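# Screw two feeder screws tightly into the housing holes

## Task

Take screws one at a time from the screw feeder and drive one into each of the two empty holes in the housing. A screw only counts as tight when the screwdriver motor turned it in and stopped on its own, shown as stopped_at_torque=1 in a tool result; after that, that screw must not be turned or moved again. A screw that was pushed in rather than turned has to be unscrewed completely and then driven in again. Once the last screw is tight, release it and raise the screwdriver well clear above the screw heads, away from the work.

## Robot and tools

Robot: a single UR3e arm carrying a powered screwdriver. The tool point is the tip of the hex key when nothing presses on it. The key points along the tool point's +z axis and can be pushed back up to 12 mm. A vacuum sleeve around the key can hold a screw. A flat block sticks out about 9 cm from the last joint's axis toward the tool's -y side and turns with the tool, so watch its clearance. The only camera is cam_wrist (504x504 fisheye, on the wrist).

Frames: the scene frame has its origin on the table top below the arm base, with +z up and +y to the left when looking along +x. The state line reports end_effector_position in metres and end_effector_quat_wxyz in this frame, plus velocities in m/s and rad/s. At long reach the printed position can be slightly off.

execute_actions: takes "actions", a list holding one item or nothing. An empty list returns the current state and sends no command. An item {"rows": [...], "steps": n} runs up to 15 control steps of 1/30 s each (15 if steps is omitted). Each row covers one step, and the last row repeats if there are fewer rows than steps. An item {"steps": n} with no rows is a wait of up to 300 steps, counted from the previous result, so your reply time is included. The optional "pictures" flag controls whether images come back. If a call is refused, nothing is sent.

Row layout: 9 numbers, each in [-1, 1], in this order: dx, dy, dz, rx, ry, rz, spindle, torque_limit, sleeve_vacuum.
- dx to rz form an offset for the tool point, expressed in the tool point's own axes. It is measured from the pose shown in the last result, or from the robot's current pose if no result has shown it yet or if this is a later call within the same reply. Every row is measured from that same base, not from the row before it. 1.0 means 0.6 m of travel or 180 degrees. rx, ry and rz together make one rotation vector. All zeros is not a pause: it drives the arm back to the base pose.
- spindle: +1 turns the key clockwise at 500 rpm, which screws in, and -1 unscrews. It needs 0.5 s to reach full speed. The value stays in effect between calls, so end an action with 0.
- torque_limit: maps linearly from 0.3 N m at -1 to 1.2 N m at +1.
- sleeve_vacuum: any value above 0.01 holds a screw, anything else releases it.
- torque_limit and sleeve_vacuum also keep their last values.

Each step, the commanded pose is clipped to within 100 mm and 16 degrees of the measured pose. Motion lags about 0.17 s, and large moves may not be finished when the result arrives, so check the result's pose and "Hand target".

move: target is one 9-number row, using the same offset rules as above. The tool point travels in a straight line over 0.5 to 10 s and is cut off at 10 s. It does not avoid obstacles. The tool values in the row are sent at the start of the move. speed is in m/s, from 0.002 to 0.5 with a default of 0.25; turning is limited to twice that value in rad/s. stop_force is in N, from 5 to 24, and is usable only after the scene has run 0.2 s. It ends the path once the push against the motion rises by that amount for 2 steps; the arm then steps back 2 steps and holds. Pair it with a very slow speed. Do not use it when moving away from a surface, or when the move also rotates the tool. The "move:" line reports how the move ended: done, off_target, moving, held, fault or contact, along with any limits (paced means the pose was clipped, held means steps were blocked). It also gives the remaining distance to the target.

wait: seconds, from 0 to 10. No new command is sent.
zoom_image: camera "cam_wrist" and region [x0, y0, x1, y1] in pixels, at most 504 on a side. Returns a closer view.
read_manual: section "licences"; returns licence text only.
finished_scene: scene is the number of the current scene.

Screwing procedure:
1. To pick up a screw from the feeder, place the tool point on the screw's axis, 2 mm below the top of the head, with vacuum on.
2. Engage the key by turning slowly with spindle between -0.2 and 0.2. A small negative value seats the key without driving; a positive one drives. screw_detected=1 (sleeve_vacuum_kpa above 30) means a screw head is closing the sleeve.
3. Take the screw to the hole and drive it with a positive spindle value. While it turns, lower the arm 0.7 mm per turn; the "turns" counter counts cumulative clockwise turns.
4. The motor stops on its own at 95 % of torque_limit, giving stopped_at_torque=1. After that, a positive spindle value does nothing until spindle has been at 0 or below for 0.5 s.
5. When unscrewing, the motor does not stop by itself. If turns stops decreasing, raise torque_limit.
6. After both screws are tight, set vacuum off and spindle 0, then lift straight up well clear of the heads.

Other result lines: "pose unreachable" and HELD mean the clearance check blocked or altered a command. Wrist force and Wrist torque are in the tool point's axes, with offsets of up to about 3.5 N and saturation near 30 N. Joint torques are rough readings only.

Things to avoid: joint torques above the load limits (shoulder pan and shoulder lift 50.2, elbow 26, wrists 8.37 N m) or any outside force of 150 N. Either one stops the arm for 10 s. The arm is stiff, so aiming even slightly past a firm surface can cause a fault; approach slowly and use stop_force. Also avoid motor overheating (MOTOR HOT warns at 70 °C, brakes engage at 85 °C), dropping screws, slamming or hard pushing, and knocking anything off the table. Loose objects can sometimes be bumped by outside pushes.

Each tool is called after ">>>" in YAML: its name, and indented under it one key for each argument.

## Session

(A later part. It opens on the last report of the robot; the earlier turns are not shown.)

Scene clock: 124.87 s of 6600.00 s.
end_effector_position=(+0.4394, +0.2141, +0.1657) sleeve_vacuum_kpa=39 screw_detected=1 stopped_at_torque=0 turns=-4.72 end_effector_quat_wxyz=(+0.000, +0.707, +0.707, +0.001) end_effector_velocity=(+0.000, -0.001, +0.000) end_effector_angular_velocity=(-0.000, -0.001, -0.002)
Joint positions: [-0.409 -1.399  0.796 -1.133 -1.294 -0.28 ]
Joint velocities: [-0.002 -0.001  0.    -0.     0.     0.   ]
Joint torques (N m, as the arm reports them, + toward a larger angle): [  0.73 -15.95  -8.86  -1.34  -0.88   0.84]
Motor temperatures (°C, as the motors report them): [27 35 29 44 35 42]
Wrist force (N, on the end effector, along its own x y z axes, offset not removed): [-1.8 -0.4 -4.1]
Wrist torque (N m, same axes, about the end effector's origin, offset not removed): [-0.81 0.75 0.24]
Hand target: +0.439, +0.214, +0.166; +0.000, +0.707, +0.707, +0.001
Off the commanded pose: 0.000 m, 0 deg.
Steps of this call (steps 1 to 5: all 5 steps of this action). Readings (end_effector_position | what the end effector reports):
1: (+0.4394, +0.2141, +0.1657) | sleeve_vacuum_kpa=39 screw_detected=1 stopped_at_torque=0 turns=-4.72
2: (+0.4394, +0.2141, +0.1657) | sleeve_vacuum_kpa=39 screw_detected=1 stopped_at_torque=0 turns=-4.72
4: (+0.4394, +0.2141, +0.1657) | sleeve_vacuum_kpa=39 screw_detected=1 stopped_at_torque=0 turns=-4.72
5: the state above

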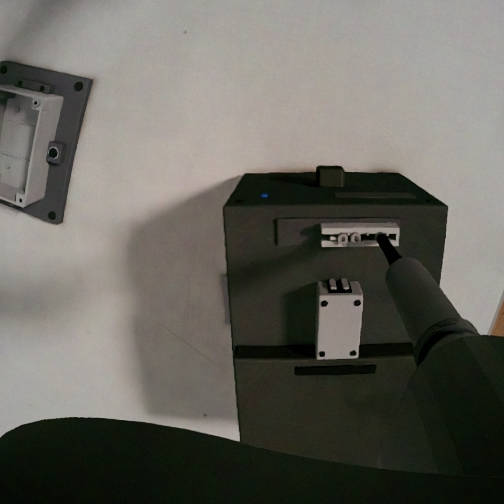

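>>> move:
  target: [0,0.0005,0.0015,0,0,0,-0.1,0,1]
  speed: 0.002

>>> move:
  target: [0,0,-0.045,0,0,0,0,0,1]
  speed: 0.03

>>> zoom_image:
  camera: "cam_wrist"
  region: [340,200,420,280]

>>> move:
  target: [-0.3,0,0,0,0,0.5,0,0,1]

>>> move:
  target: [0,0.25,0.1,0,0,0,0,0,1]
  speed: 0.15

Scene clock: 140.23 s of 6600.00 s.
end_effector_position=(+0.4396, +0.2141, +0.1648) sleeve_vacuum_kpa=39 screw_detected=1 stopped_at_torque=0 turns=-5.29 end_effector_quat_wxyz=(+0.000, +0.707, +0.707, +0.001) end_effector_velocity=(+0.001, -0.000, -0.000) end_effector_angular_velocity=(+0.000, -0.001, -0.001)
Joint positions: [-0.408 -1.399  0.801 -1.138 -1.294 -0.279]
Joint velocities: [-0.001  0.     0.002 -0.003  0.    -0.   ]
Joint torques (N m, as the arm reports them, + toward a larger angle): [  0.99 -12.94  -7.62  -2.22  -0.63   0.99]
Motor temperatures (°C, as the motors report them): [27 35 29 44 35 42]
Wrist force (N, on the end effector, along its own x y z axes, offset not removed): [-1.6 -1.5 -5.0]
Wrist torque (N m, same axes, about the end effector's origin, offset not removed): [-0.71 0.51 0.21]
Hand target: +0.440, +0.214, +0.165; +0.000, +0.707, +0.707, +0.001
Off the commanded pose: 0.000 m, 0 deg.
After step 90, 11.67 s passed at rest.
move: done

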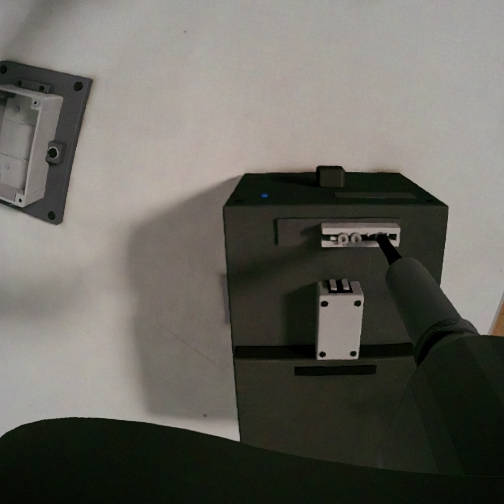

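Scene clock: 141.70 s of 6600.00 s.
end_effector_position=(+0.4396, +0.2140, +0.1914) sleeve_vacuum_kpa=40 screw_detected=1 stopped_at_torque=0 turns=-5.49 end_effector_quat_wxyz=(+0.000, +0.708, +0.707, +0.001) end_effector_velocity=(+0.001, -0.001, +0.003) end_effector_angular_velocity=(-0.003, +0.005, +0.000)
Joint positions: [-0.433 -1.333  0.559 -0.956 -1.29  -0.305]
Joint velocities: [ 0.     0.031 -0.068  0.041 -0.004 -0.001]
Joint torques (N m, as the arm reports them, + toward a larger angle): [ -1.72 -13.91 -11.16  -1.33  -0.08  -0.99]
Motor temperatures (°C, as the motors report them): [27 35 29 44 35 42]
Wrist force (N, on the end effector, along its own x y z axes, offset not removed): [-2.4 -2.5 0.0]
Wrist torque (N m, same axes, about the end effector's origin, offset not removed): [-0.69 0.66 0.25]
Hand target: +0.440, +0.214, +0.192; +0.000, +0.707, +0.707, +0.001
Off the commanded pose: 0.000 m, 0 deg.
move: done

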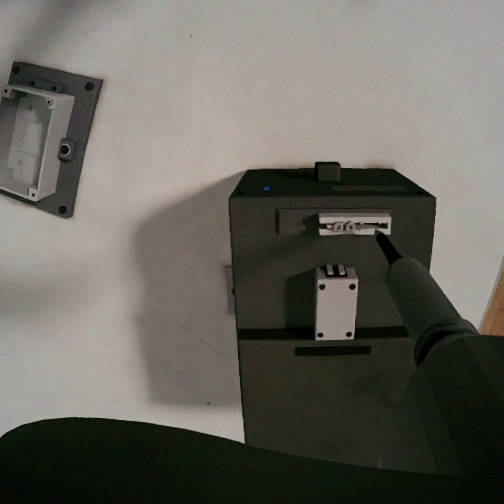

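Region (340, 200, 420, 280) of cam_wrist's 504x504 image, scaled by 6.300, with more detail than that image has.

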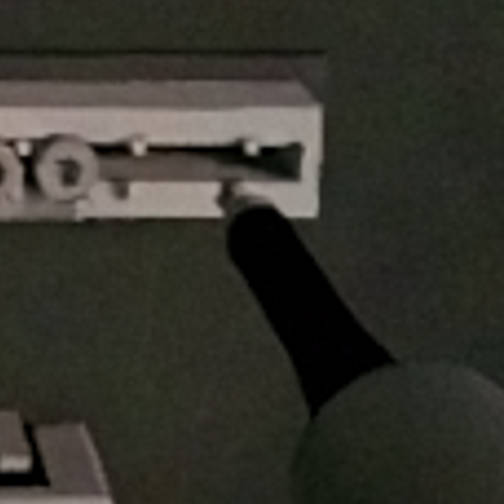

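Scene clock: 145.37 s of 6600.00 s.
end_effector_position=(+0.4392, +0.0339, +0.1912) sleeve_vacuum_kpa=40 screw_detected=1 stopped_at_torque=0 turns=-5.49 end_effector_quat_wxyz=(-0.001, +1.000, -0.000, +0.001) end_effector_velocity=(+0.000, -0.000, -0.000) end_effector_angular_velocity=(+0.000, +0.001, -0.009)
Joint positions: [-0.91  -1.732  1.144 -0.991 -1.249  0.767]
Joint velocities: [ 0.004  0.002 -0.002 -0.    -0.001  0.013]
Joint torques (N m, as the arm reports them, + toward a larger angle): [  0.19  -6.69 -12.02  -3.67  -0.21   1.06]
Motor temperatures (°C, as the motors report them): [27 35 29 44 35 42]
Wrist force (N, on the end effector, along its own x y z axes, offset not removed): [-2.6 -2.7 -0.2]
Wrist torque (N m, same axes, about the end effector's origin, offset not removed): [-0.73 0.73 0.24]
Hand target: +0.439, +0.034, +0.191; -0.001, +1.000, -0.001, +0.001
Off the commanded pose: 0.000 m, 0 deg.
move: done

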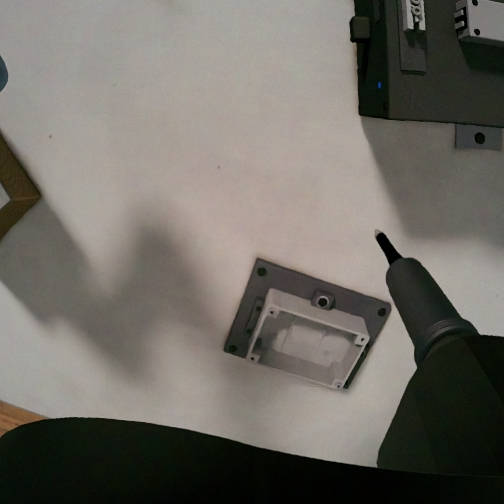

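Scene clock: 147.00 s of 6600.00 s.
end_effector_position=(+0.4393, -0.1158, +0.1308) sleeve_vacuum_kpa=40 screw_detected=1 stopped_at_torque=0 turns=-5.49 end_effector_quat_wxyz=(-0.001, +1.000, -0.000, +0.001) end_effector_velocity=(+0.000, -0.002, -0.001) end_effector_angular_velocity=(+0.000, -0.001, -0.000)
Joint positions: [-1.157 -1.513  1.356 -1.339 -1.258  0.507]
Joint velocities: [-0.003  0.006  0.    -0.005  0.001 -0.002]
Joint torques (N m, as the arm reports them, + toward a larger angle): [ -6.79  -9.62 -10.42  -3.4    1.54  -1.12]
Motor temperatures (°C, as the motors report them): [27 35 29 44 35 42]
Wrist force (N, on the end effector, along its own x y z axes, offset not removed): [-2.4 -2.9 -0.1]
Wrist torque (N m, same axes, about the end effector's origin, offset not removed): [-0.80 0.66 0.23]
Hand target: +0.439, -0.116, +0.131; -0.001, +1.000, -0.000, +0.001
Off the commanded pose: 0.000 m, 0 deg.
move: done

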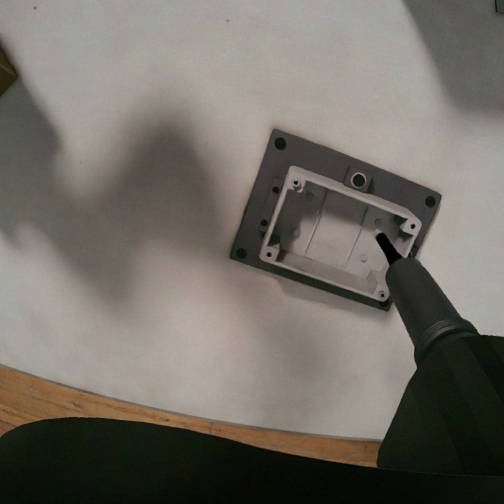

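>>> move:
  target: [0.062,0.015,0.04,0,0,0,0,0,1]
  speed: 0.08

>>> zoom_image:
  camera: "cam_wrist"
  region: [340,180,420,260]

Scene clock: 155.07 s of 6600.00 s.
end_effector_position=(+0.4764, -0.1247, +0.1070) sleeve_vacuum_kpa=40 screw_detected=1 stopped_at_torque=0 turns=-5.49 end_effector_quat_wxyz=(-0.001, +1.000, -0.000, +0.001) end_effector_velocity=(+0.002, -0.001, -0.001) end_effector_angular_velocity=(-0.000, +0.001, +0.001)
Joint positions: [-1.057 -1.358  1.265 -1.437 -1.252  0.612]
Joint velocities: [ 0.006  0.011 -0.012 -0.001 -0.001  0.006]
Joint torques (N m, as the arm reports them, + toward a larger angle): [ -1.84 -12.74 -13.27  -3.6   -0.25   1.1 ]
Motor temperatures (°C, as the motors report them): [27 35 29 44 35 42]
Wrist force (N, on the end effector, along its own x y z axes, offset not removed): [-2.8 -2.8 -0.3]
Wrist torque (N m, same axes, about the end effector's origin, offset not removed): [-0.76 0.73 0.25]
Hand target: +0.477, -0.125, +0.107; -0.001, +1.000, -0.000, +0.001
Off the commanded pose: 0.000 m, 0 deg.
After step 90, 4.07 s passed at rest.
move: done

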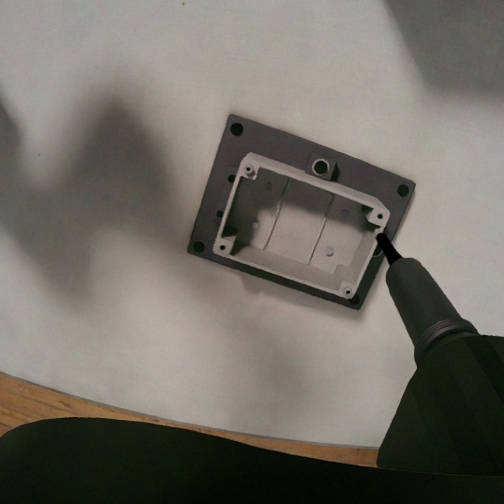

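Region (340, 180, 420, 260) of cam_wrist's 504x504 image, scaled by 6.300, with more detail than that image has.

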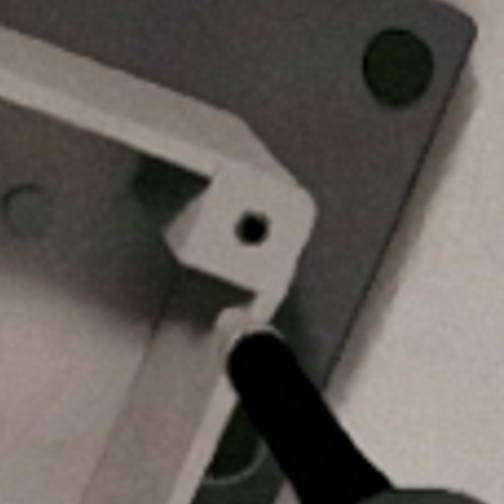

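>>> move:
  target: [0.0097,-0.01,0,0,0,0,0,0,1]
  speed: 0.03

>>> zoom_image:
  camera: "cam_wrist"
  region: [340,180,420,260]

>>> move:
  target: [0,0,0.013,0,0,0,0,0,1]
  speed: 0.01

>>> zoom_image:
  camera: "cam_wrist"
  region: [340,180,420,260]

Scene clock: 167.53 s of 6600.00 s.
end_effector_position=(+0.4821, -0.1188, +0.1070) sleeve_vacuum_kpa=40 screw_detected=1 stopped_at_torque=0 turns=-5.49 end_effector_quat_wxyz=(-0.001, +1.000, -0.000, +0.001) end_effector_velocity=(+0.002, +0.002, -0.000) end_effector_angular_velocity=(+0.000, +0.000, -0.001)
Joint positions: [-1.036 -1.351  1.247 -1.433 -1.251  0.635]
Joint velocities: [ 0.006  0.003 -0.006  0.001  0.     0.008]
Joint torques (N m, as the arm reports them, + toward a larger angle): [ -2.67 -12.96 -13.09  -2.08   1.51   1.11]
Motor temperatures (°C, as the motors report them): [27 35 29 44 35 42]
Wrist force (N, on the end effector, along its own x y z axes, offset not removed): [-2.8 -3.0 -0.6]
Wrist torque (N m, same axes, about the end effector's origin, offset not removed): [-0.80 0.72 0.25]
Hand target: +0.482, -0.119, +0.107; -0.001, +1.000, -0.000, +0.001
Off the commanded pose: 0.000 m, 0 deg.
After step 90, 8.73 s passed at rest.
move: done

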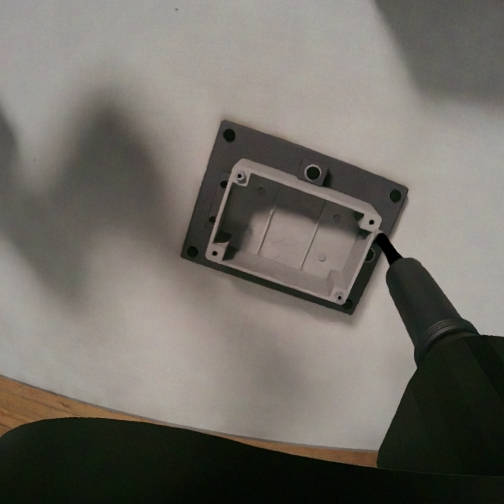

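Region (340, 180, 420, 260) of cam_wrist's 504x504 image, scaled by 6.300, with more detail than that image has.

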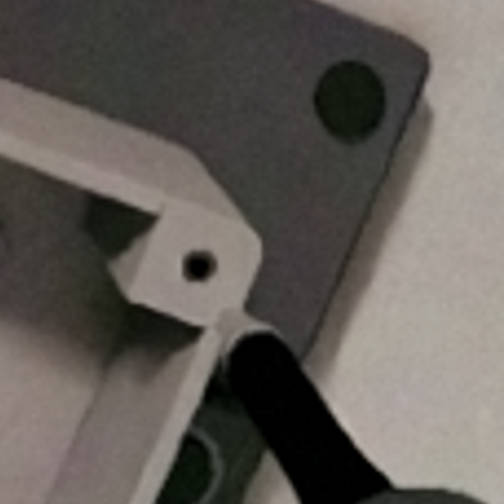

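Scene clock: 168.53 s of 6600.00 s.
end_effector_position=(+0.4821, -0.1188, +0.0994) sleeve_vacuum_kpa=40 screw_detected=1 stopped_at_torque=0 turns=-5.49 end_effector_quat_wxyz=(-0.001, +1.000, -0.000, +0.001) end_effector_velocity=(-0.000, -0.001, -0.002) end_effector_angular_velocity=(-0.000, -0.000, -0.001)
Joint positions: [-1.029 -1.351  1.282 -1.47  -1.251  0.642]
Joint velocities: [ 0.001  0.001  0.01  -0.012 -0.     0.003]
Joint torques (N m, as the arm reports them, + toward a larger angle): [ -2.19 -14.86 -10.11  -3.54   1.51   1.08]
Motor temperatures (°C, as the motors report them): [27 35 29 44 35 42]
Wrist force (N, on the end effector, along its own x y z axes, offset not removed): [-3.1 -2.7 0.2]
Wrist torque (N m, same axes, about the end effector's origin, offset not removed): [-0.73 0.85 0.24]
Hand target: +0.482, -0.119, +0.099; -0.001, +1.000, -0.000, +0.001
Off the commanded pose: 0.000 m, 0 deg.
move: done

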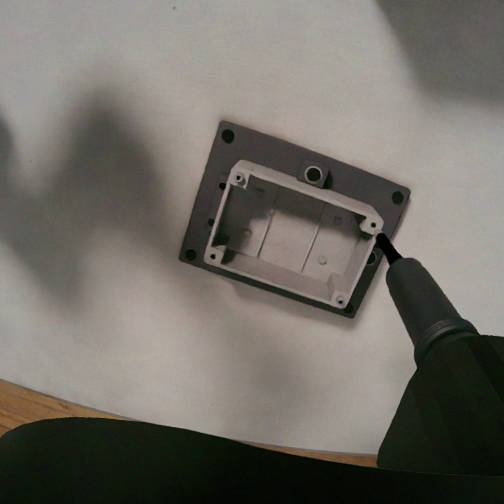

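Region (340, 180, 420, 260) of cam_wrist's 504x504 image, scaled by 6.300, with more detail than that image has.

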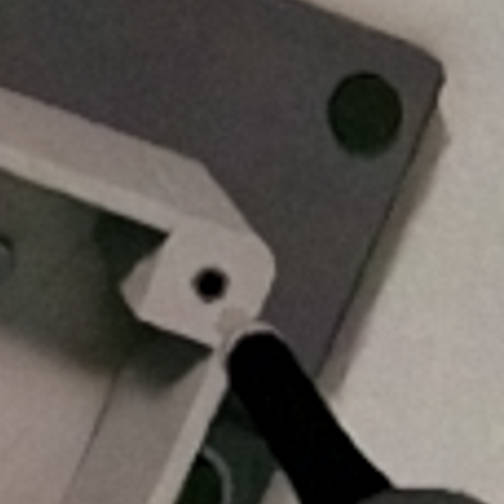

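>>> move:
  target: [0.002,0.0025,0.017,0,0,0,0,0,1]
  speed: 0.01

>>> zoom_image:
  camera: "cam_wrist"
  region: [340,180,420,260]

>>> move:
  target: [0,0,0.035,0,0,0,0,0,1]
  speed: 0.004
  stop_force: 5

>>> zoom_image:
  camera: "cam_wrist"
  region: [340,180,420,260]

Scene clock: 180.57 s of 6600.00 s.
end_effector_position=(+0.4833, -0.1203, +0.0894) sleeve_vacuum_kpa=40 screw_detected=1 stopped_at_torque=0 turns=-5.49 end_effector_quat_wxyz=(-0.001, +1.000, -0.000, +0.001) end_effector_velocity=(+0.000, -0.001, -0.002) end_effector_angular_velocity=(-0.000, -0.001, -0.001)
Joint positions: [-1.02  -1.341  1.315 -1.516 -1.251  0.651]
Joint velocities: [ 0.001  0.001  0.007 -0.01   0.001  0.002]
Joint torques (N m, as the arm reports them, + toward a larger angle): [ -2.54 -13.45 -11.07  -3.55   1.48   1.01]
Motor temperatures (°C, as the motors report them): [27 35 29 44 35 42]
Wrist force (N, on the end effector, along its own x y z axes, offset not removed): [-2.8 -2.4 -0.4]
Wrist torque (N m, same axes, about the end effector's origin, offset not removed): [-0.67 0.74 0.18]
Hand target: +0.483, -0.120, +0.089; -0.001, +1.000, -0.000, +0.001
Off the commanded pose: 0.000 m, 0 deg.
After step 90, 7.80 s passed at rest.
move: done

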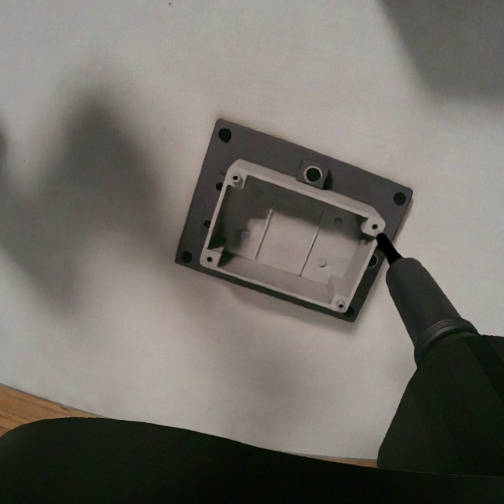

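Region (340, 180, 420, 260) of cam_wrist's 504x504 image, scaled by 6.300, with more detail than that image has.

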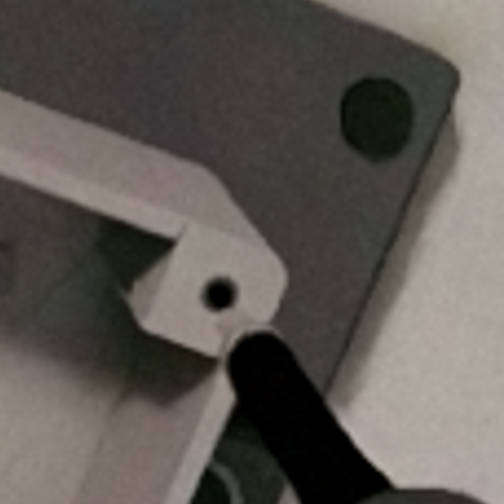

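Scene clock: 186.03 s of 6600.00 s.
end_effector_position=(+0.4833, -0.1202, +0.0685) sleeve_vacuum_kpa=40 screw_detected=1 stopped_at_torque=0 turns=-5.49 end_effector_quat_wxyz=(-0.001, +1.000, -0.000, +0.001) end_effector_velocity=(+0.000, +0.000, -0.001) end_effector_angular_velocity=(+0.000, -0.000, +0.000)
Joint positions: [-1.001 -1.331  1.398 -1.616 -1.25   0.671]
Joint velocities: [ 0.001  0.     0.003 -0.004  0.     0.   ]
Joint torques (N m, as the arm reports them, + toward a larger angle): [ -2.25 -13.39 -10.39  -3.57   1.5    1.07]
Motor temperatures (°C, as the motors report them): [27 35 29 44 35 42]
Wrist force (N, on the end effector, along its own x y z axes, offset not removed): [-3.0 -1.8 0.0]
Wrist torque (N m, same axes, about the end effector's origin, offset not removed): [-0.47 0.83 0.14]
Hand target: +0.483, -0.120, +0.068; -0.001, +1.000, -0.000, +0.001
Off the commanded pose: 0.000 m, 0 deg.
move: done

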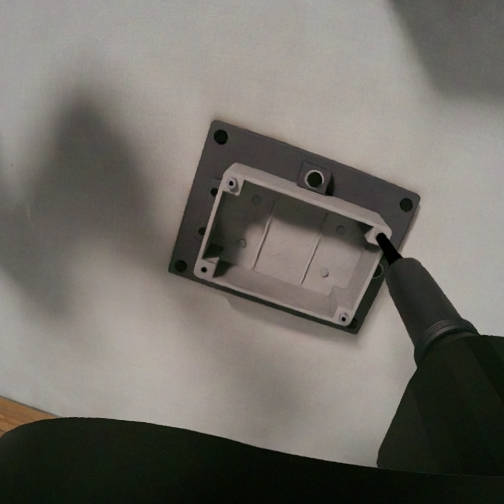

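Region (340, 180, 420, 260) of cam_wrist's 504x504 image, scaled by 6.300, with more detail than that image has.

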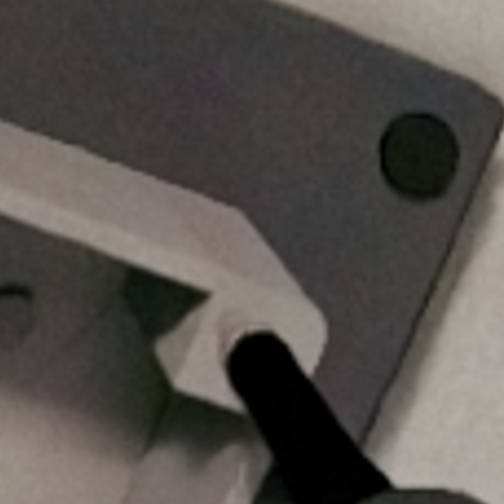

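>>> move:
  target: [0,0,0.012,0,0,0,0,0,1]
  speed: 0.003
  stop_force: 5

>>> zoom_image:
  camera: "cam_wrist"
  region: [340,180,420,260]

Scene clock: 193.50 s of 6600.00 s.
end_effector_position=(+0.4833, -0.1201, +0.0635) sleeve_vacuum_kpa=39 screw_detected=1 stopped_at_torque=0 turns=-5.49 end_effector_quat_wxyz=(-0.001, +1.000, -0.000, +0.001) end_effector_velocity=(+0.000, +0.000, +0.002) end_effector_angular_velocity=(-0.003, +0.000, +0.003)
Joint positions: [-0.997 -1.328  1.417 -1.639 -1.25   0.676]
Joint velocities: [ 0.001 -0.002 -0.004  0.004 -0.002 -0.001]
Joint torques (N m, as the arm reports them, + toward a larger angle): [ -5.88 -15.64 -12.24  -1.7    1.27   0.2 ]
Motor temperatures (°C, as the motors report them): [27 35 29 44 35 42]
Wrist force (N, on the end effector, along its own x y z axes, offset not removed): [-3.2 -2.5 -5.7]
Wrist torque (N m, same axes, about the end effector's origin, offset not removed): [-0.69 0.68 0.21]
Hand target: +0.483, -0.120, +0.064; -0.001, +1.000, -0.000, +0.001
Off the commanded pose: 0.002 m, 0 deg.
After step 90, 2.47 s passed at rest.
move: contact

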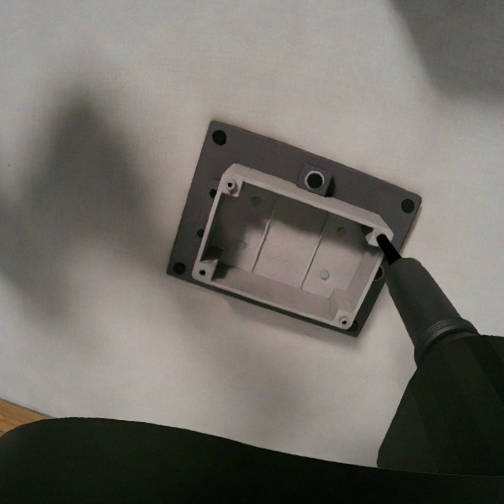

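Region (340, 180, 420, 260) of cam_wrist's 504x504 image, scaled by 6.300, with more detail than that image has.

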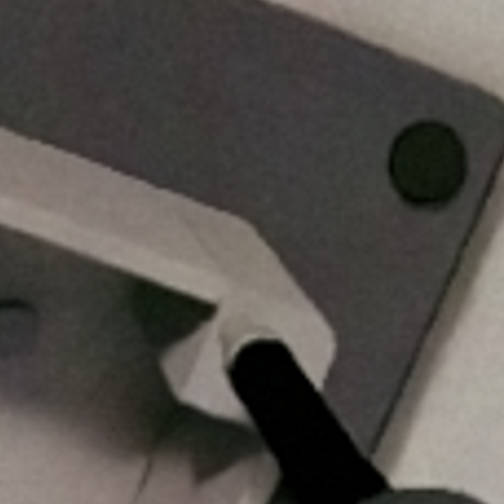

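Contact around z≈0.066–0.067.

>>> move:
  target: [0,0,-0.012,0,0,0,0,0,1]
  speed: 0.02

>>> move:
  target: [0.005,0.005,0.003,0,0,0,0,0,1]
  speed: 0.01

>>> zoom_image:
  camera: "cam_wrist"
  region: [355,210,401,256]

Scene clock: 199.10 s of 6600.00 s.
end_effector_position=(+0.4833, -0.1201, +0.0705) sleeve_vacuum_kpa=39 screw_detected=1 stopped_at_torque=0 turns=-5.49 end_effector_quat_wxyz=(-0.001, +1.000, -0.000, +0.001) end_effector_velocity=(-0.000, +0.000, +0.002) end_effector_angular_velocity=(+0.001, +0.002, -0.001)
Joint positions: [-1.003 -1.332  1.391 -1.606 -1.25   0.669]
Joint velocities: [-0.002 -0.    -0.009  0.011 -0.001 -0.001]
Joint torques (N m, as the arm reports them, + toward a larger angle): [ -7.71 -17.85 -13.27  -2.07  -0.24  -1.09]
Motor temperatures (°C, as the motors report them): [27 35 29 44 35 42]
Wrist force (N, on the end effector, along its own x y z axes, offset not removed): [-2.5 -3.2 0.4]
Wrist torque (N m, same axes, about the end effector's origin, offset not removed): [-0.89 0.72 0.27]
Hand target: +0.483, -0.120, +0.071; -0.001, +1.000, -0.000, +0.001
Off the commanded pose: 0.000 m, 0 deg.
After step 90, 1.87 s passed at rest.
move: done

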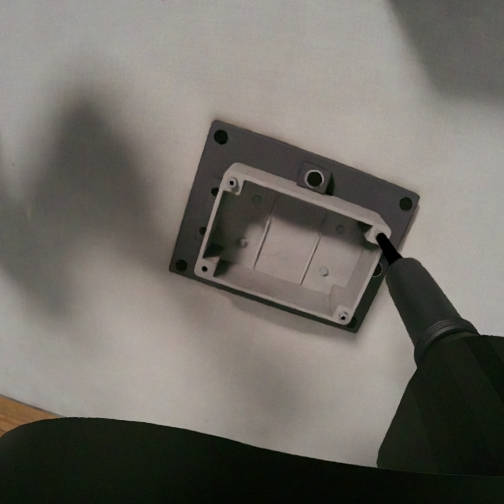

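Scene clock: 199.80 s of 6600.00 s.
end_effector_position=(+0.4862, -0.1230, +0.0687) sleeve_vacuum_kpa=39 screw_detected=1 stopped_at_torque=0 turns=-5.49 end_effector_quat_wxyz=(-0.001, +1.000, -0.000, +0.001) end_effector_velocity=(+0.001, -0.000, -0.001) end_effector_angular_velocity=(+0.003, +0.001, +0.001)
Joint positions: [-1.    -1.314  1.375 -1.61  -1.25   0.672]
Joint velocities: [ 0.002  0.009 -0.008  0.     0.001  0.001]
Joint torques (N m, as the arm reports them, + toward a larger angle): [ -2.15 -13.47 -12.97  -3.54   1.48   1.05]
Motor temperatures (°C, as the motors report them): [27 35 29 44 35 42]
Wrist force (N, on the end effector, along its own x y z axes, offset not removed): [-2.8 -2.4 0.0]
Wrist torque (N m, same axes, about the end effector's origin, offset not removed): [-0.64 0.80 0.21]
Hand target: +0.486, -0.123, +0.069; -0.001, +1.000, -0.000, +0.001
Off the commanded pose: 0.000 m, 0 deg.
move: done

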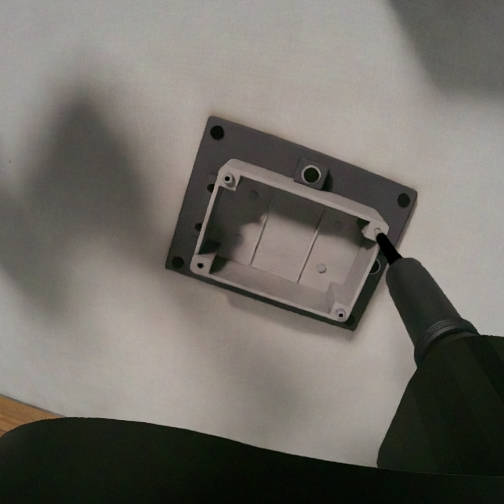

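Region (355, 210, 401, 256) of cam_wrist's 504x504 image, scaled by 10.957, with more detail than that image has.

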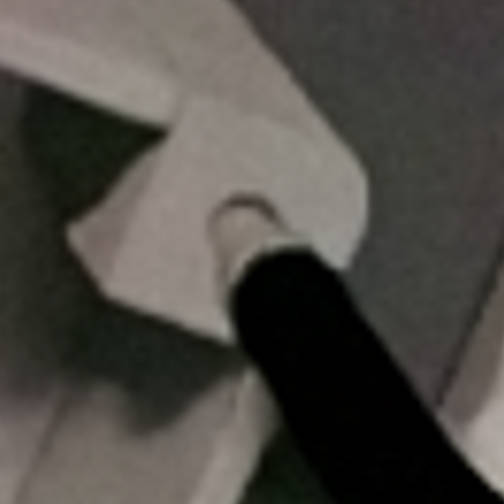

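>>> move:
  target: [0.0014,0.0002,0,0,0,0,0,0,1]
  speed: 0.004

>>> zoom_image:
  camera: "cam_wrist"
  region: [355,210,401,256]

>>> move:
  target: [0,0,0.014,0,0,0,0.25,0,1]
  speed: 0.002
  stop_force: 8

>>> execute_actions:
  actions:
    - {"rows":[[0,0,0,0,0,0,0,0,1]],"steps":5}

>>> zoom_image:
  camera: "cam_wrist"
  region: [355,210,401,256]

Scene clock: 210.77 s of 6600.00 s.
end_effector_position=(+0.4870, -0.1231, +0.0687) sleeve_vacuum_kpa=39 screw_detected=1 stopped_at_torque=0 turns=-5.49 end_effector_quat_wxyz=(-0.001, +1.000, -0.000, +0.001) end_effector_velocity=(+0.000, +0.000, +0.000) end_effector_angular_velocity=(-0.001, +0.000, +0.001)
Joint positions: [-0.999 -1.311  1.37  -1.609 -1.25   0.674]
Joint velocities: [ 0.001  0.    -0.002  0.001 -0.001  0.001]
Joint torques (N m, as the arm reports them, + toward a larger angle): [ -2.76 -13.83 -13.42  -2.08   1.47   1.1 ]
Motor temperatures (°C, as the motors report them): [27 35 29 44 35 42]
Wrist force (N, on the end effector, along its own x y z axes, offset not removed): [-3.2 -2.5 0.2]
Wrist torque (N m, same axes, about the end effector's origin, offset not removed): [-0.68 0.89 0.24]
Hand target: +0.487, -0.123, +0.069; -0.001, +1.000, -0.000, +0.001
Off the commanded pose: 0.000 m, 0 deg.
After step 90, 7.27 s passed at rest.
move: done

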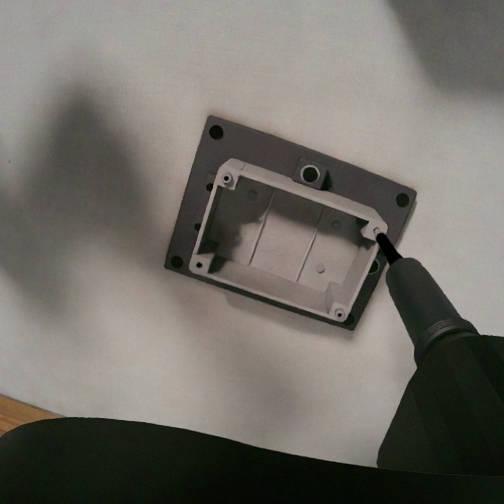

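Region (355, 210, 401, 256) of cam_wrist's 504x504 image, scaled by 10.957, with more detail than that image has.

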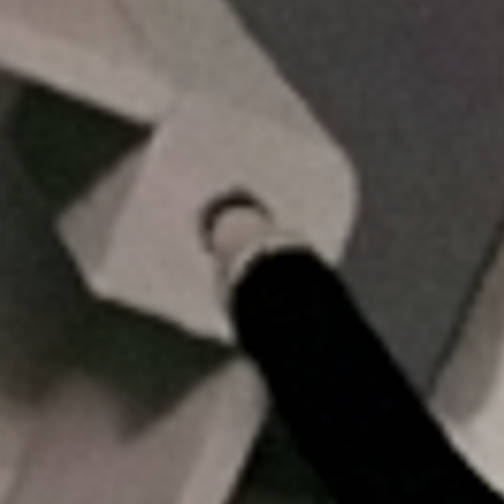

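Scene clock: 215.20 s of 6600.00 s.
end_effector_position=(+0.4870, -0.1231, +0.0604) sleeve_vacuum_kpa=40 screw_detected=1 stopped_at_torque=0 turns=3.65 end_effector_quat_wxyz=(-0.001, +1.000, -0.000, +0.001) end_effector_velocity=(+0.000, -0.000, +0.000) end_effector_angular_velocity=(-0.001, -0.001, +0.002)
Joint positions: [-0.991 -1.305  1.401 -1.648 -1.25   0.681]
Joint velocities: [-0.    -0.001  0.002 -0.003  0.    -0.002]
Joint torques (N m, as the arm reports them, + toward a larger angle): [ -1.8  -12.02  -8.96  -2.81   1.49   0.97]
Motor temperatures (°C, as the motors report them): [27 35 29 44 35 42]
Wrist force (N, on the end effector, along its own x y z axes, offset not removed): [-2.5 -0.9 -4.6]
Wrist torque (N m, same axes, about the end effector's origin, offset not removed): [-0.60 0.66 0.17]
Hand target: +0.487, -0.123, +0.060; -0.001, +1.000, -0.000, +0.001
Off the commanded pose: 0.000 m, 0 deg.
move: done

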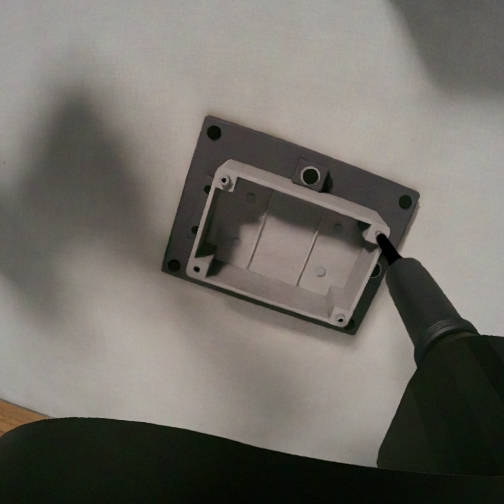

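Scene clock: 215.37 s of 6600.00 s.
end_effector_position=(+0.4870, -0.1231, +0.0604) sleeve_vacuum_kpa=40 screw_detected=1 stopped_at_torque=0 turns=3.65 end_effector_quat_wxyz=(-0.001, +1.000, -0.000, +0.001) end_effector_velocity=(-0.000, -0.001, -0.000) end_effector_angular_velocity=(+0.001, -0.000, -0.003)
Joint positions: [-0.991 -1.305  1.401 -1.648 -1.25   0.681]
Joint velocities: [-0.001  0.001 -0.     0.     0.001  0.001]
Joint torques (N m, as the arm reports them, + toward a larger angle): [ -1.82 -12.26  -9.3   -2.5    1.47   0.96]
Motor temperatures (°C, as the motors report them): [27 35 29 44 35 42]
Wrist force (N, on the end effector, along its own x y z axes, offset not removed): [-2.3 -0.9 -4.4]
Wrist torque (N m, same axes, about the end effector's origin, offset not removed): [-0.57 0.64 0.19]
Hand target: +0.487, -0.123, +0.060; -0.001, +1.000, -0.000, +0.001
Off the commanded pose: 0.000 m, 0 deg.
Steps of this call (steps 1 to 5: all 5 steps of this action). Readings (end_effector_position | what the end effector reports):
1: (+0.4870, -0.1231, +0.0604) | sleeve_vacuum_kpa=40 screw_detected=1 stopped_at_torque=0 turns=3.65
2: (+0.4870, -0.1231, +0.0604) | sleeve_vacuum_kpa=40 screw_detected=1 stopped_at_torque=0 turns=3.65
4: (+0.4870, -0.1231, +0.0604) | sleeve_vacuum_kpa=40 screw_detected=1 stopped_at_torque=0 turns=3.65
5: the state above

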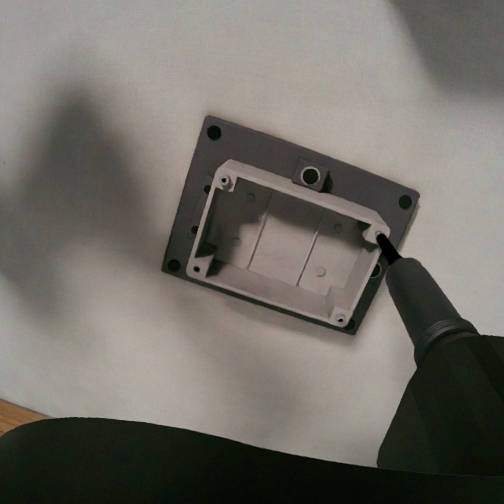

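Region (355, 210, 401, 256) of cam_wrist's 504x504 image, scaled by 10.957, with more detail than that image has.

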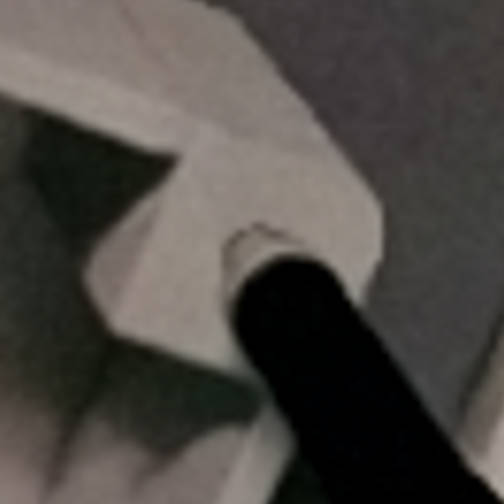

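Threading in.

>>> move:
  target: [0,0.0003,0.015,0,0,0,0.45,0,1]
  speed: 0.003
  stop_force: 7

>>> wait:
  seconds: 0.7

>>> execute_actions:
  actions:
    - {"rows":[[0,0,0,0,0,0,0,0,1]],"steps":3}
  pictures: false

Scene clock: 224.53 s of 6600.00 s.
end_effector_position=(+0.4870, -0.1233, +0.0514) sleeve_vacuum_kpa=40 screw_detected=1 stopped_at_torque=1 turns=11.87 end_effector_quat_wxyz=(-0.001, +1.000, -0.000, +0.001) end_effector_velocity=(-0.000, -0.000, -0.001) end_effector_angular_velocity=(+0.001, -0.000, -0.001)
Joint positions: [-0.984 -1.297  1.431 -1.689 -1.25   0.689]
Joint velocities: [-0.     0.001  0.002 -0.002  0.001  0.001]
Joint torques (N m, as the arm reports them, + toward a larger angle): [ -1.74 -11.82  -8.79  -2.85   1.17   1.09]
Motor temperatures (°C, as the motors report them): [27 36 29 44 35 42]
Wrist force (N, on the end effector, along its own x y z axes, offset not removed): [-2.3 -2.7 -6.2]
Wrist torque (N m, same axes, about the end effector's origin, offset not removed): [-0.69 0.54 0.23]
Hand target: +0.487, -0.123, +0.051; -0.001, +1.000, -0.000, +0.001
Off the commanded pose: 0.000 m, 0 deg.
After step 90, 2.93 s passed at rest.
move: done

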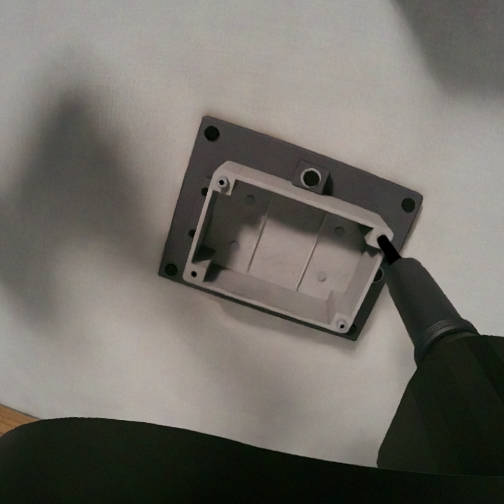

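Scene clock: 225.23 s of 6600.00 s.
end_effector_position=(+0.4870, -0.1233, +0.0514) sleeve_vacuum_kpa=40 screw_detected=1 stopped_at_torque=1 turns=11.87 end_effector_quat_wxyz=(-0.001, +1.000, -0.000, +0.001) end_effector_velocity=(+0.000, +0.000, -0.000) end_effector_angular_velocity=(+0.001, -0.000, -0.000)
Joint positions: [-0.984 -1.297  1.432 -1.689 -1.25   0.689]
Joint velocities: [-0.    -0.     0.     0.     0.001  0.   ]
Joint torques (N m, as the arm reports them, + toward a larger angle): [ -2.05 -11.61  -8.72  -2.94   1.15   1.1 ]
Motor temperatures (°C, as the motors report them): [27 36 29 44 35 42]
Wrist force (N, on the end effector, along its own x y z axes, offset not removed): [-3.3 -3.0 -6.5]
Wrist torque (N m, same axes, about the end effector's origin, offset not removed): [-0.74 0.79 0.25]
Hand target: +0.487, -0.123, +0.051; -0.001, +1.000, -0.000, +0.001
Off the commanded pose: 0.000 m, 0 deg.
Steps of this call (steps 1 to 21: nothing new was sent). Readings (end_effector_position | what the end effector reports):
1: (+0.4870, -0.1233, +0.0514) | sleeve_vacuum_kpa=40 screw_detected=1 stopped_at_torque=1 turns=11.87
2: (+0.4870, -0.1233, +0.0514) | sleeve_vacuum_kpa=40 screw_detected=1 stopped_at_torque=1 turns=11.87
4: (+0.4870, -0.1233, +0.0514) | sleeve_vacuum_kpa=40 screw_detected=1 stopped_at_torque=1 turns=11.87
8: (+0.4870, -0.1233, +0.0514) | sleeve_vacuum_kpa=40 screw_detected=1 stopped_at_torque=1 turns=11.87
21: the state above

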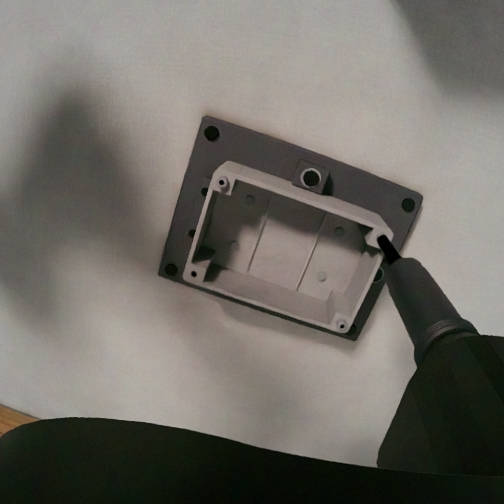

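Scene clock: 225.33 s of 6600.00 s.
end_effector_position=(+0.4870, -0.1233, +0.0514) sleeve_vacuum_kpa=40 screw_detected=1 stopped_at_torque=1 turns=11.87 end_effector_quat_wxyz=(-0.001, +1.000, -0.000, +0.001) end_effector_velocity=(-0.000, -0.001, +0.000) end_effector_angular_velocity=(-0.000, -0.000, -0.002)
Joint positions: [-0.984 -1.297  1.432 -1.689 -1.25   0.689]
Joint velocities: [-0.001  0.    -0.    -0.     0.     0.001]
Joint torques (N m, as the arm reports them, + toward a larger angle): [ -1.98 -11.6   -8.65  -2.94   1.21   1.1 ]
Motor temperatures (°C, as the motors report them): [27 36 29 44 35 42]
Wrist force (N, on the end effector, along its own x y z axes, offset not removed): [-3.4 -2.2 -6.1]
Wrist torque (N m, same axes, about the end effector's origin, offset not removed): [-0.60 0.84 0.14]
Hand target: +0.487, -0.123, +0.051; -0.001, +1.000, -0.000, +0.001
Off the commanded pose: 0.000 m, 0 deg.
Steps of this call (steps 1 to 3: all 3 steps of this action). Readings (end_effector_position | what the end effector reports):
1: (+0.4870, -0.1233, +0.0514) | sleeve_vacuum_kpa=40 screw_detected=1 stopped_at_torque=1 turns=11.87
2: (+0.4870, -0.1233, +0.0514) | sleeve_vacuum_kpa=40 screw_detected=1 stopped_at_torque=1 turns=11.87
3: the state above

>>> move:
  target: [0,0,-0.04,0,0,0,0,0,0]
  speed: 0.04

>>> zoom_image:
  camera: "cam_wrist"
  region: [320,190,420,330]

>>> move:
  target: [-0.079,-0.2,-0.183,0,0,0,0,0,0]

>>> move:
  target: [0,-0.3347,0,0,0,-0.5,0,0,0]
  speed: 0.35

>>> move:
  target: [0,0,0.018,0,0,0,0,0,0]
  speed: 0.03

>>> zoom_image:
  camera: "cam_wrist"
  region: [340,200,420,280]

Scene clock: 241.90 s of 6600.00 s.
end_effector_position=(+0.4870, -0.1233, +0.0752) sleeve_vacuum_kpa=0 screw_detected=0 stopped_at_torque=1 turns=11.87 end_effector_quat_wxyz=(-0.001, +1.000, -0.000, +0.001) end_effector_velocity=(+0.000, +0.000, +0.003) end_effector_angular_velocity=(+0.000, -0.000, +0.001)
Joint positions: [-1.004 -1.314  1.346 -1.579 -1.25   0.668]
Joint velocities: [-0.002  0.001 -0.013  0.013  0.    -0.003]
Joint torques (N m, as the arm reports them, + toward a larger angle): [ -7.79 -13.48 -13.55  -2.08  -0.19  -1.07]
Motor temperatures (°C, as the motors report them): [27 36 29 44 35 42]
Wrist force (N, on the end effector, along its own x y z axes, offset not removed): [-2.2 -3.0 -0.2]
Wrist torque (N m, same axes, about the end effector's origin, offset not removed): [-0.84 0.58 0.27]
Hand target: +0.487, -0.123, +0.075; -0.001, +1.000, -0.000, +0.001
Off the commanded pose: 0.000 m, 0 deg.
After step 90, 12.60 s passed at rest.
move: done

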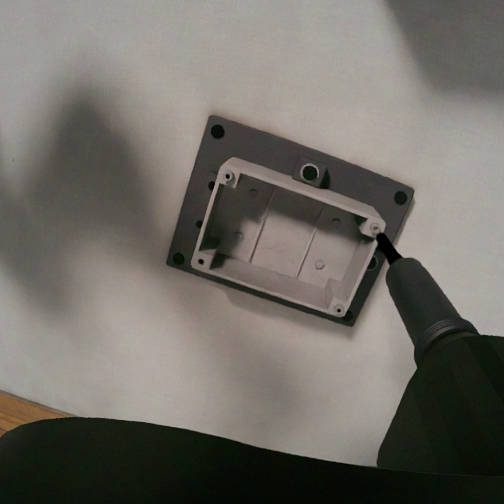

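Region (320, 190, 420, 330) of cam_wrist's 504x504 image, scaled by 3.600, with more detail than that image has; it fills the left 360 columns of this view, and the rest is white.

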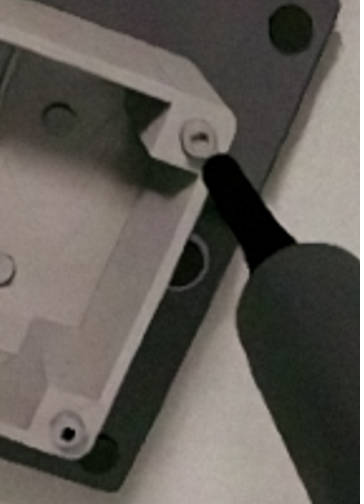

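Scene clock: 243.23 s of 6600.00 s.
end_effector_position=(+0.4393, -0.0037, +0.1850) sleeve_vacuum_kpa=0 screw_detected=0 stopped_at_torque=1 turns=11.87 end_effector_quat_wxyz=(-0.000, +1.000, -0.000, +0.001) end_effector_velocity=(-0.001, +0.000, +0.002) end_effector_angular_velocity=(+0.001, +0.004, -0.000)
Joint positions: [-1.003 -1.698  1.179 -1.029 -1.25   0.669]
Joint velocities: [-0.002  0.006 -0.02   0.018 -0.002 -0.002]
Joint torques (N m, as the arm reports them, + toward a larger angle): [ -5.17  -6.39 -12.07  -2.03  -0.28  -1.07]
Motor temperatures (°C, as the motors report them): [27 36 29 44 35 42]
Wrist force (N, on the end effector, along its own x y z axes, offset not removed): [-2.3 -3.1 -0.2]
Wrist torque (N m, same axes, about the end effector's origin, offset not removed): [-0.86 0.61 0.28]
Hand target: +0.439, -0.004, +0.185; -0.001, +1.000, -0.000, +0.001
Off the commanded pose: 0.000 m, 0 deg.
move: done

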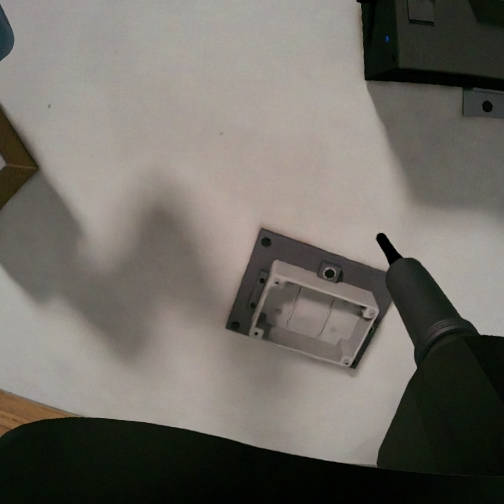

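Scene clock: 246.07 s of 6600.00 s.
end_effector_position=(+0.4394, +0.1972, +0.1853) sleeve_vacuum_kpa=0 screw_detected=0 stopped_at_torque=1 turns=11.87 end_effector_quat_wxyz=(+0.001, +0.708, +0.707, +0.002) end_effector_velocity=(+0.001, +0.001, +0.001) end_effector_angular_velocity=(-0.003, +0.011, +0.012)
Joint positions: [-0.481 -1.376  0.672 -1.014 -1.281 -0.352]
Joint velocities: [ 0.013  0.042 -0.073  0.037 -0.008 -0.001]
Joint torques (N m, as the arm reports them, + toward a larger angle): [ -0.17 -12.42 -11.81  -1.42  -0.12  -1.04]
Motor temperatures (°C, as the motors report them): [27 36 29 44 35 42]
Wrist force (N, on the end effector, along its own x y z axes, offset not removed): [-2.4 -2.5 -1.1]
Wrist torque (N m, same axes, about the end effector's origin, offset not removed): [-0.70 0.56 0.23]
Hand target: +0.439, +0.197, +0.185; +0.001, +0.707, +0.707, +0.002
Off the commanded pose: 0.000 m, 0 deg.
move: done

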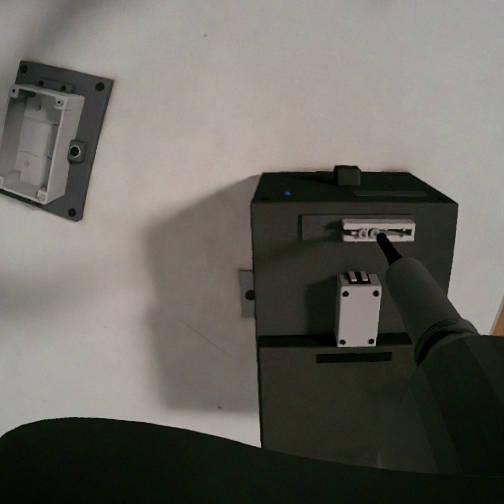

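Scene clock: 246.83 s of 6600.00 s.
end_effector_position=(+0.4395, +0.1971, +0.1747) sleeve_vacuum_kpa=0 screw_detected=0 stopped_at_torque=1 turns=11.87 end_effector_quat_wxyz=(+0.001, +0.708, +0.707, +0.002) end_effector_velocity=(+0.000, -0.001, -0.003) end_effector_angular_velocity=(+0.001, -0.003, -0.002)
Joint positions: [-0.47  -1.401  0.764 -1.084 -1.283 -0.342]
Joint velocities: [-0.001 -0.011  0.032 -0.022  0.002  0.001]
Joint torques (N m, as the arm reports them, + toward a larger angle): [  0.71 -17.56  -8.91  -2.79   1.68   1.08]
Motor temperatures (°C, as the motors report them): [27 36 29 44 35 42]
Wrist force (N, on the end effector, along its own x y z axes, offset not removed): [-2.7 -2.6 -0.2]
Wrist torque (N m, same axes, about the end effector's origin, offset not removed): [-0.69 0.67 0.21]
Hand target: +0.439, +0.197, +0.174; +0.001, +0.708, +0.707, +0.002
Off the commanded pose: 0.000 m, 0 deg.
move: done

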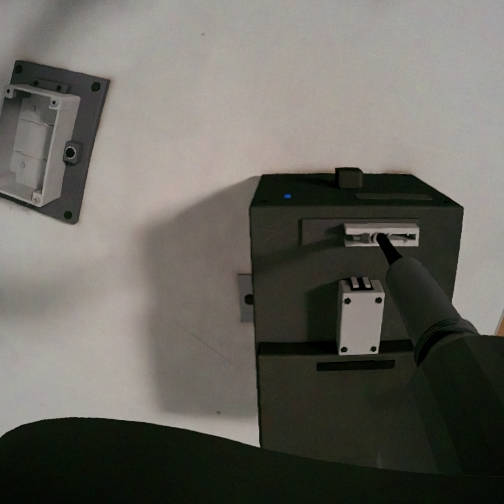

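Region (340, 200, 420, 280) of cam_wrist's 504x504 image, scaled by 6.300, with more detail than that image has.

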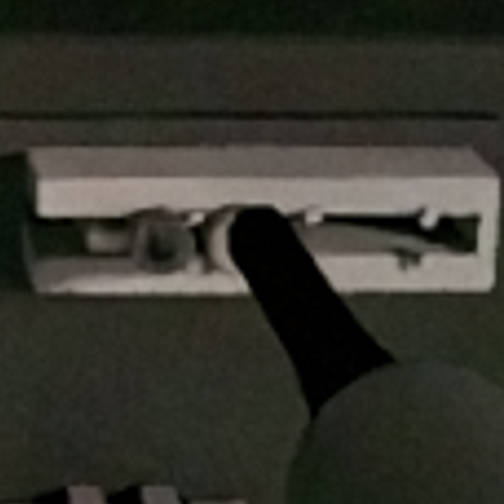

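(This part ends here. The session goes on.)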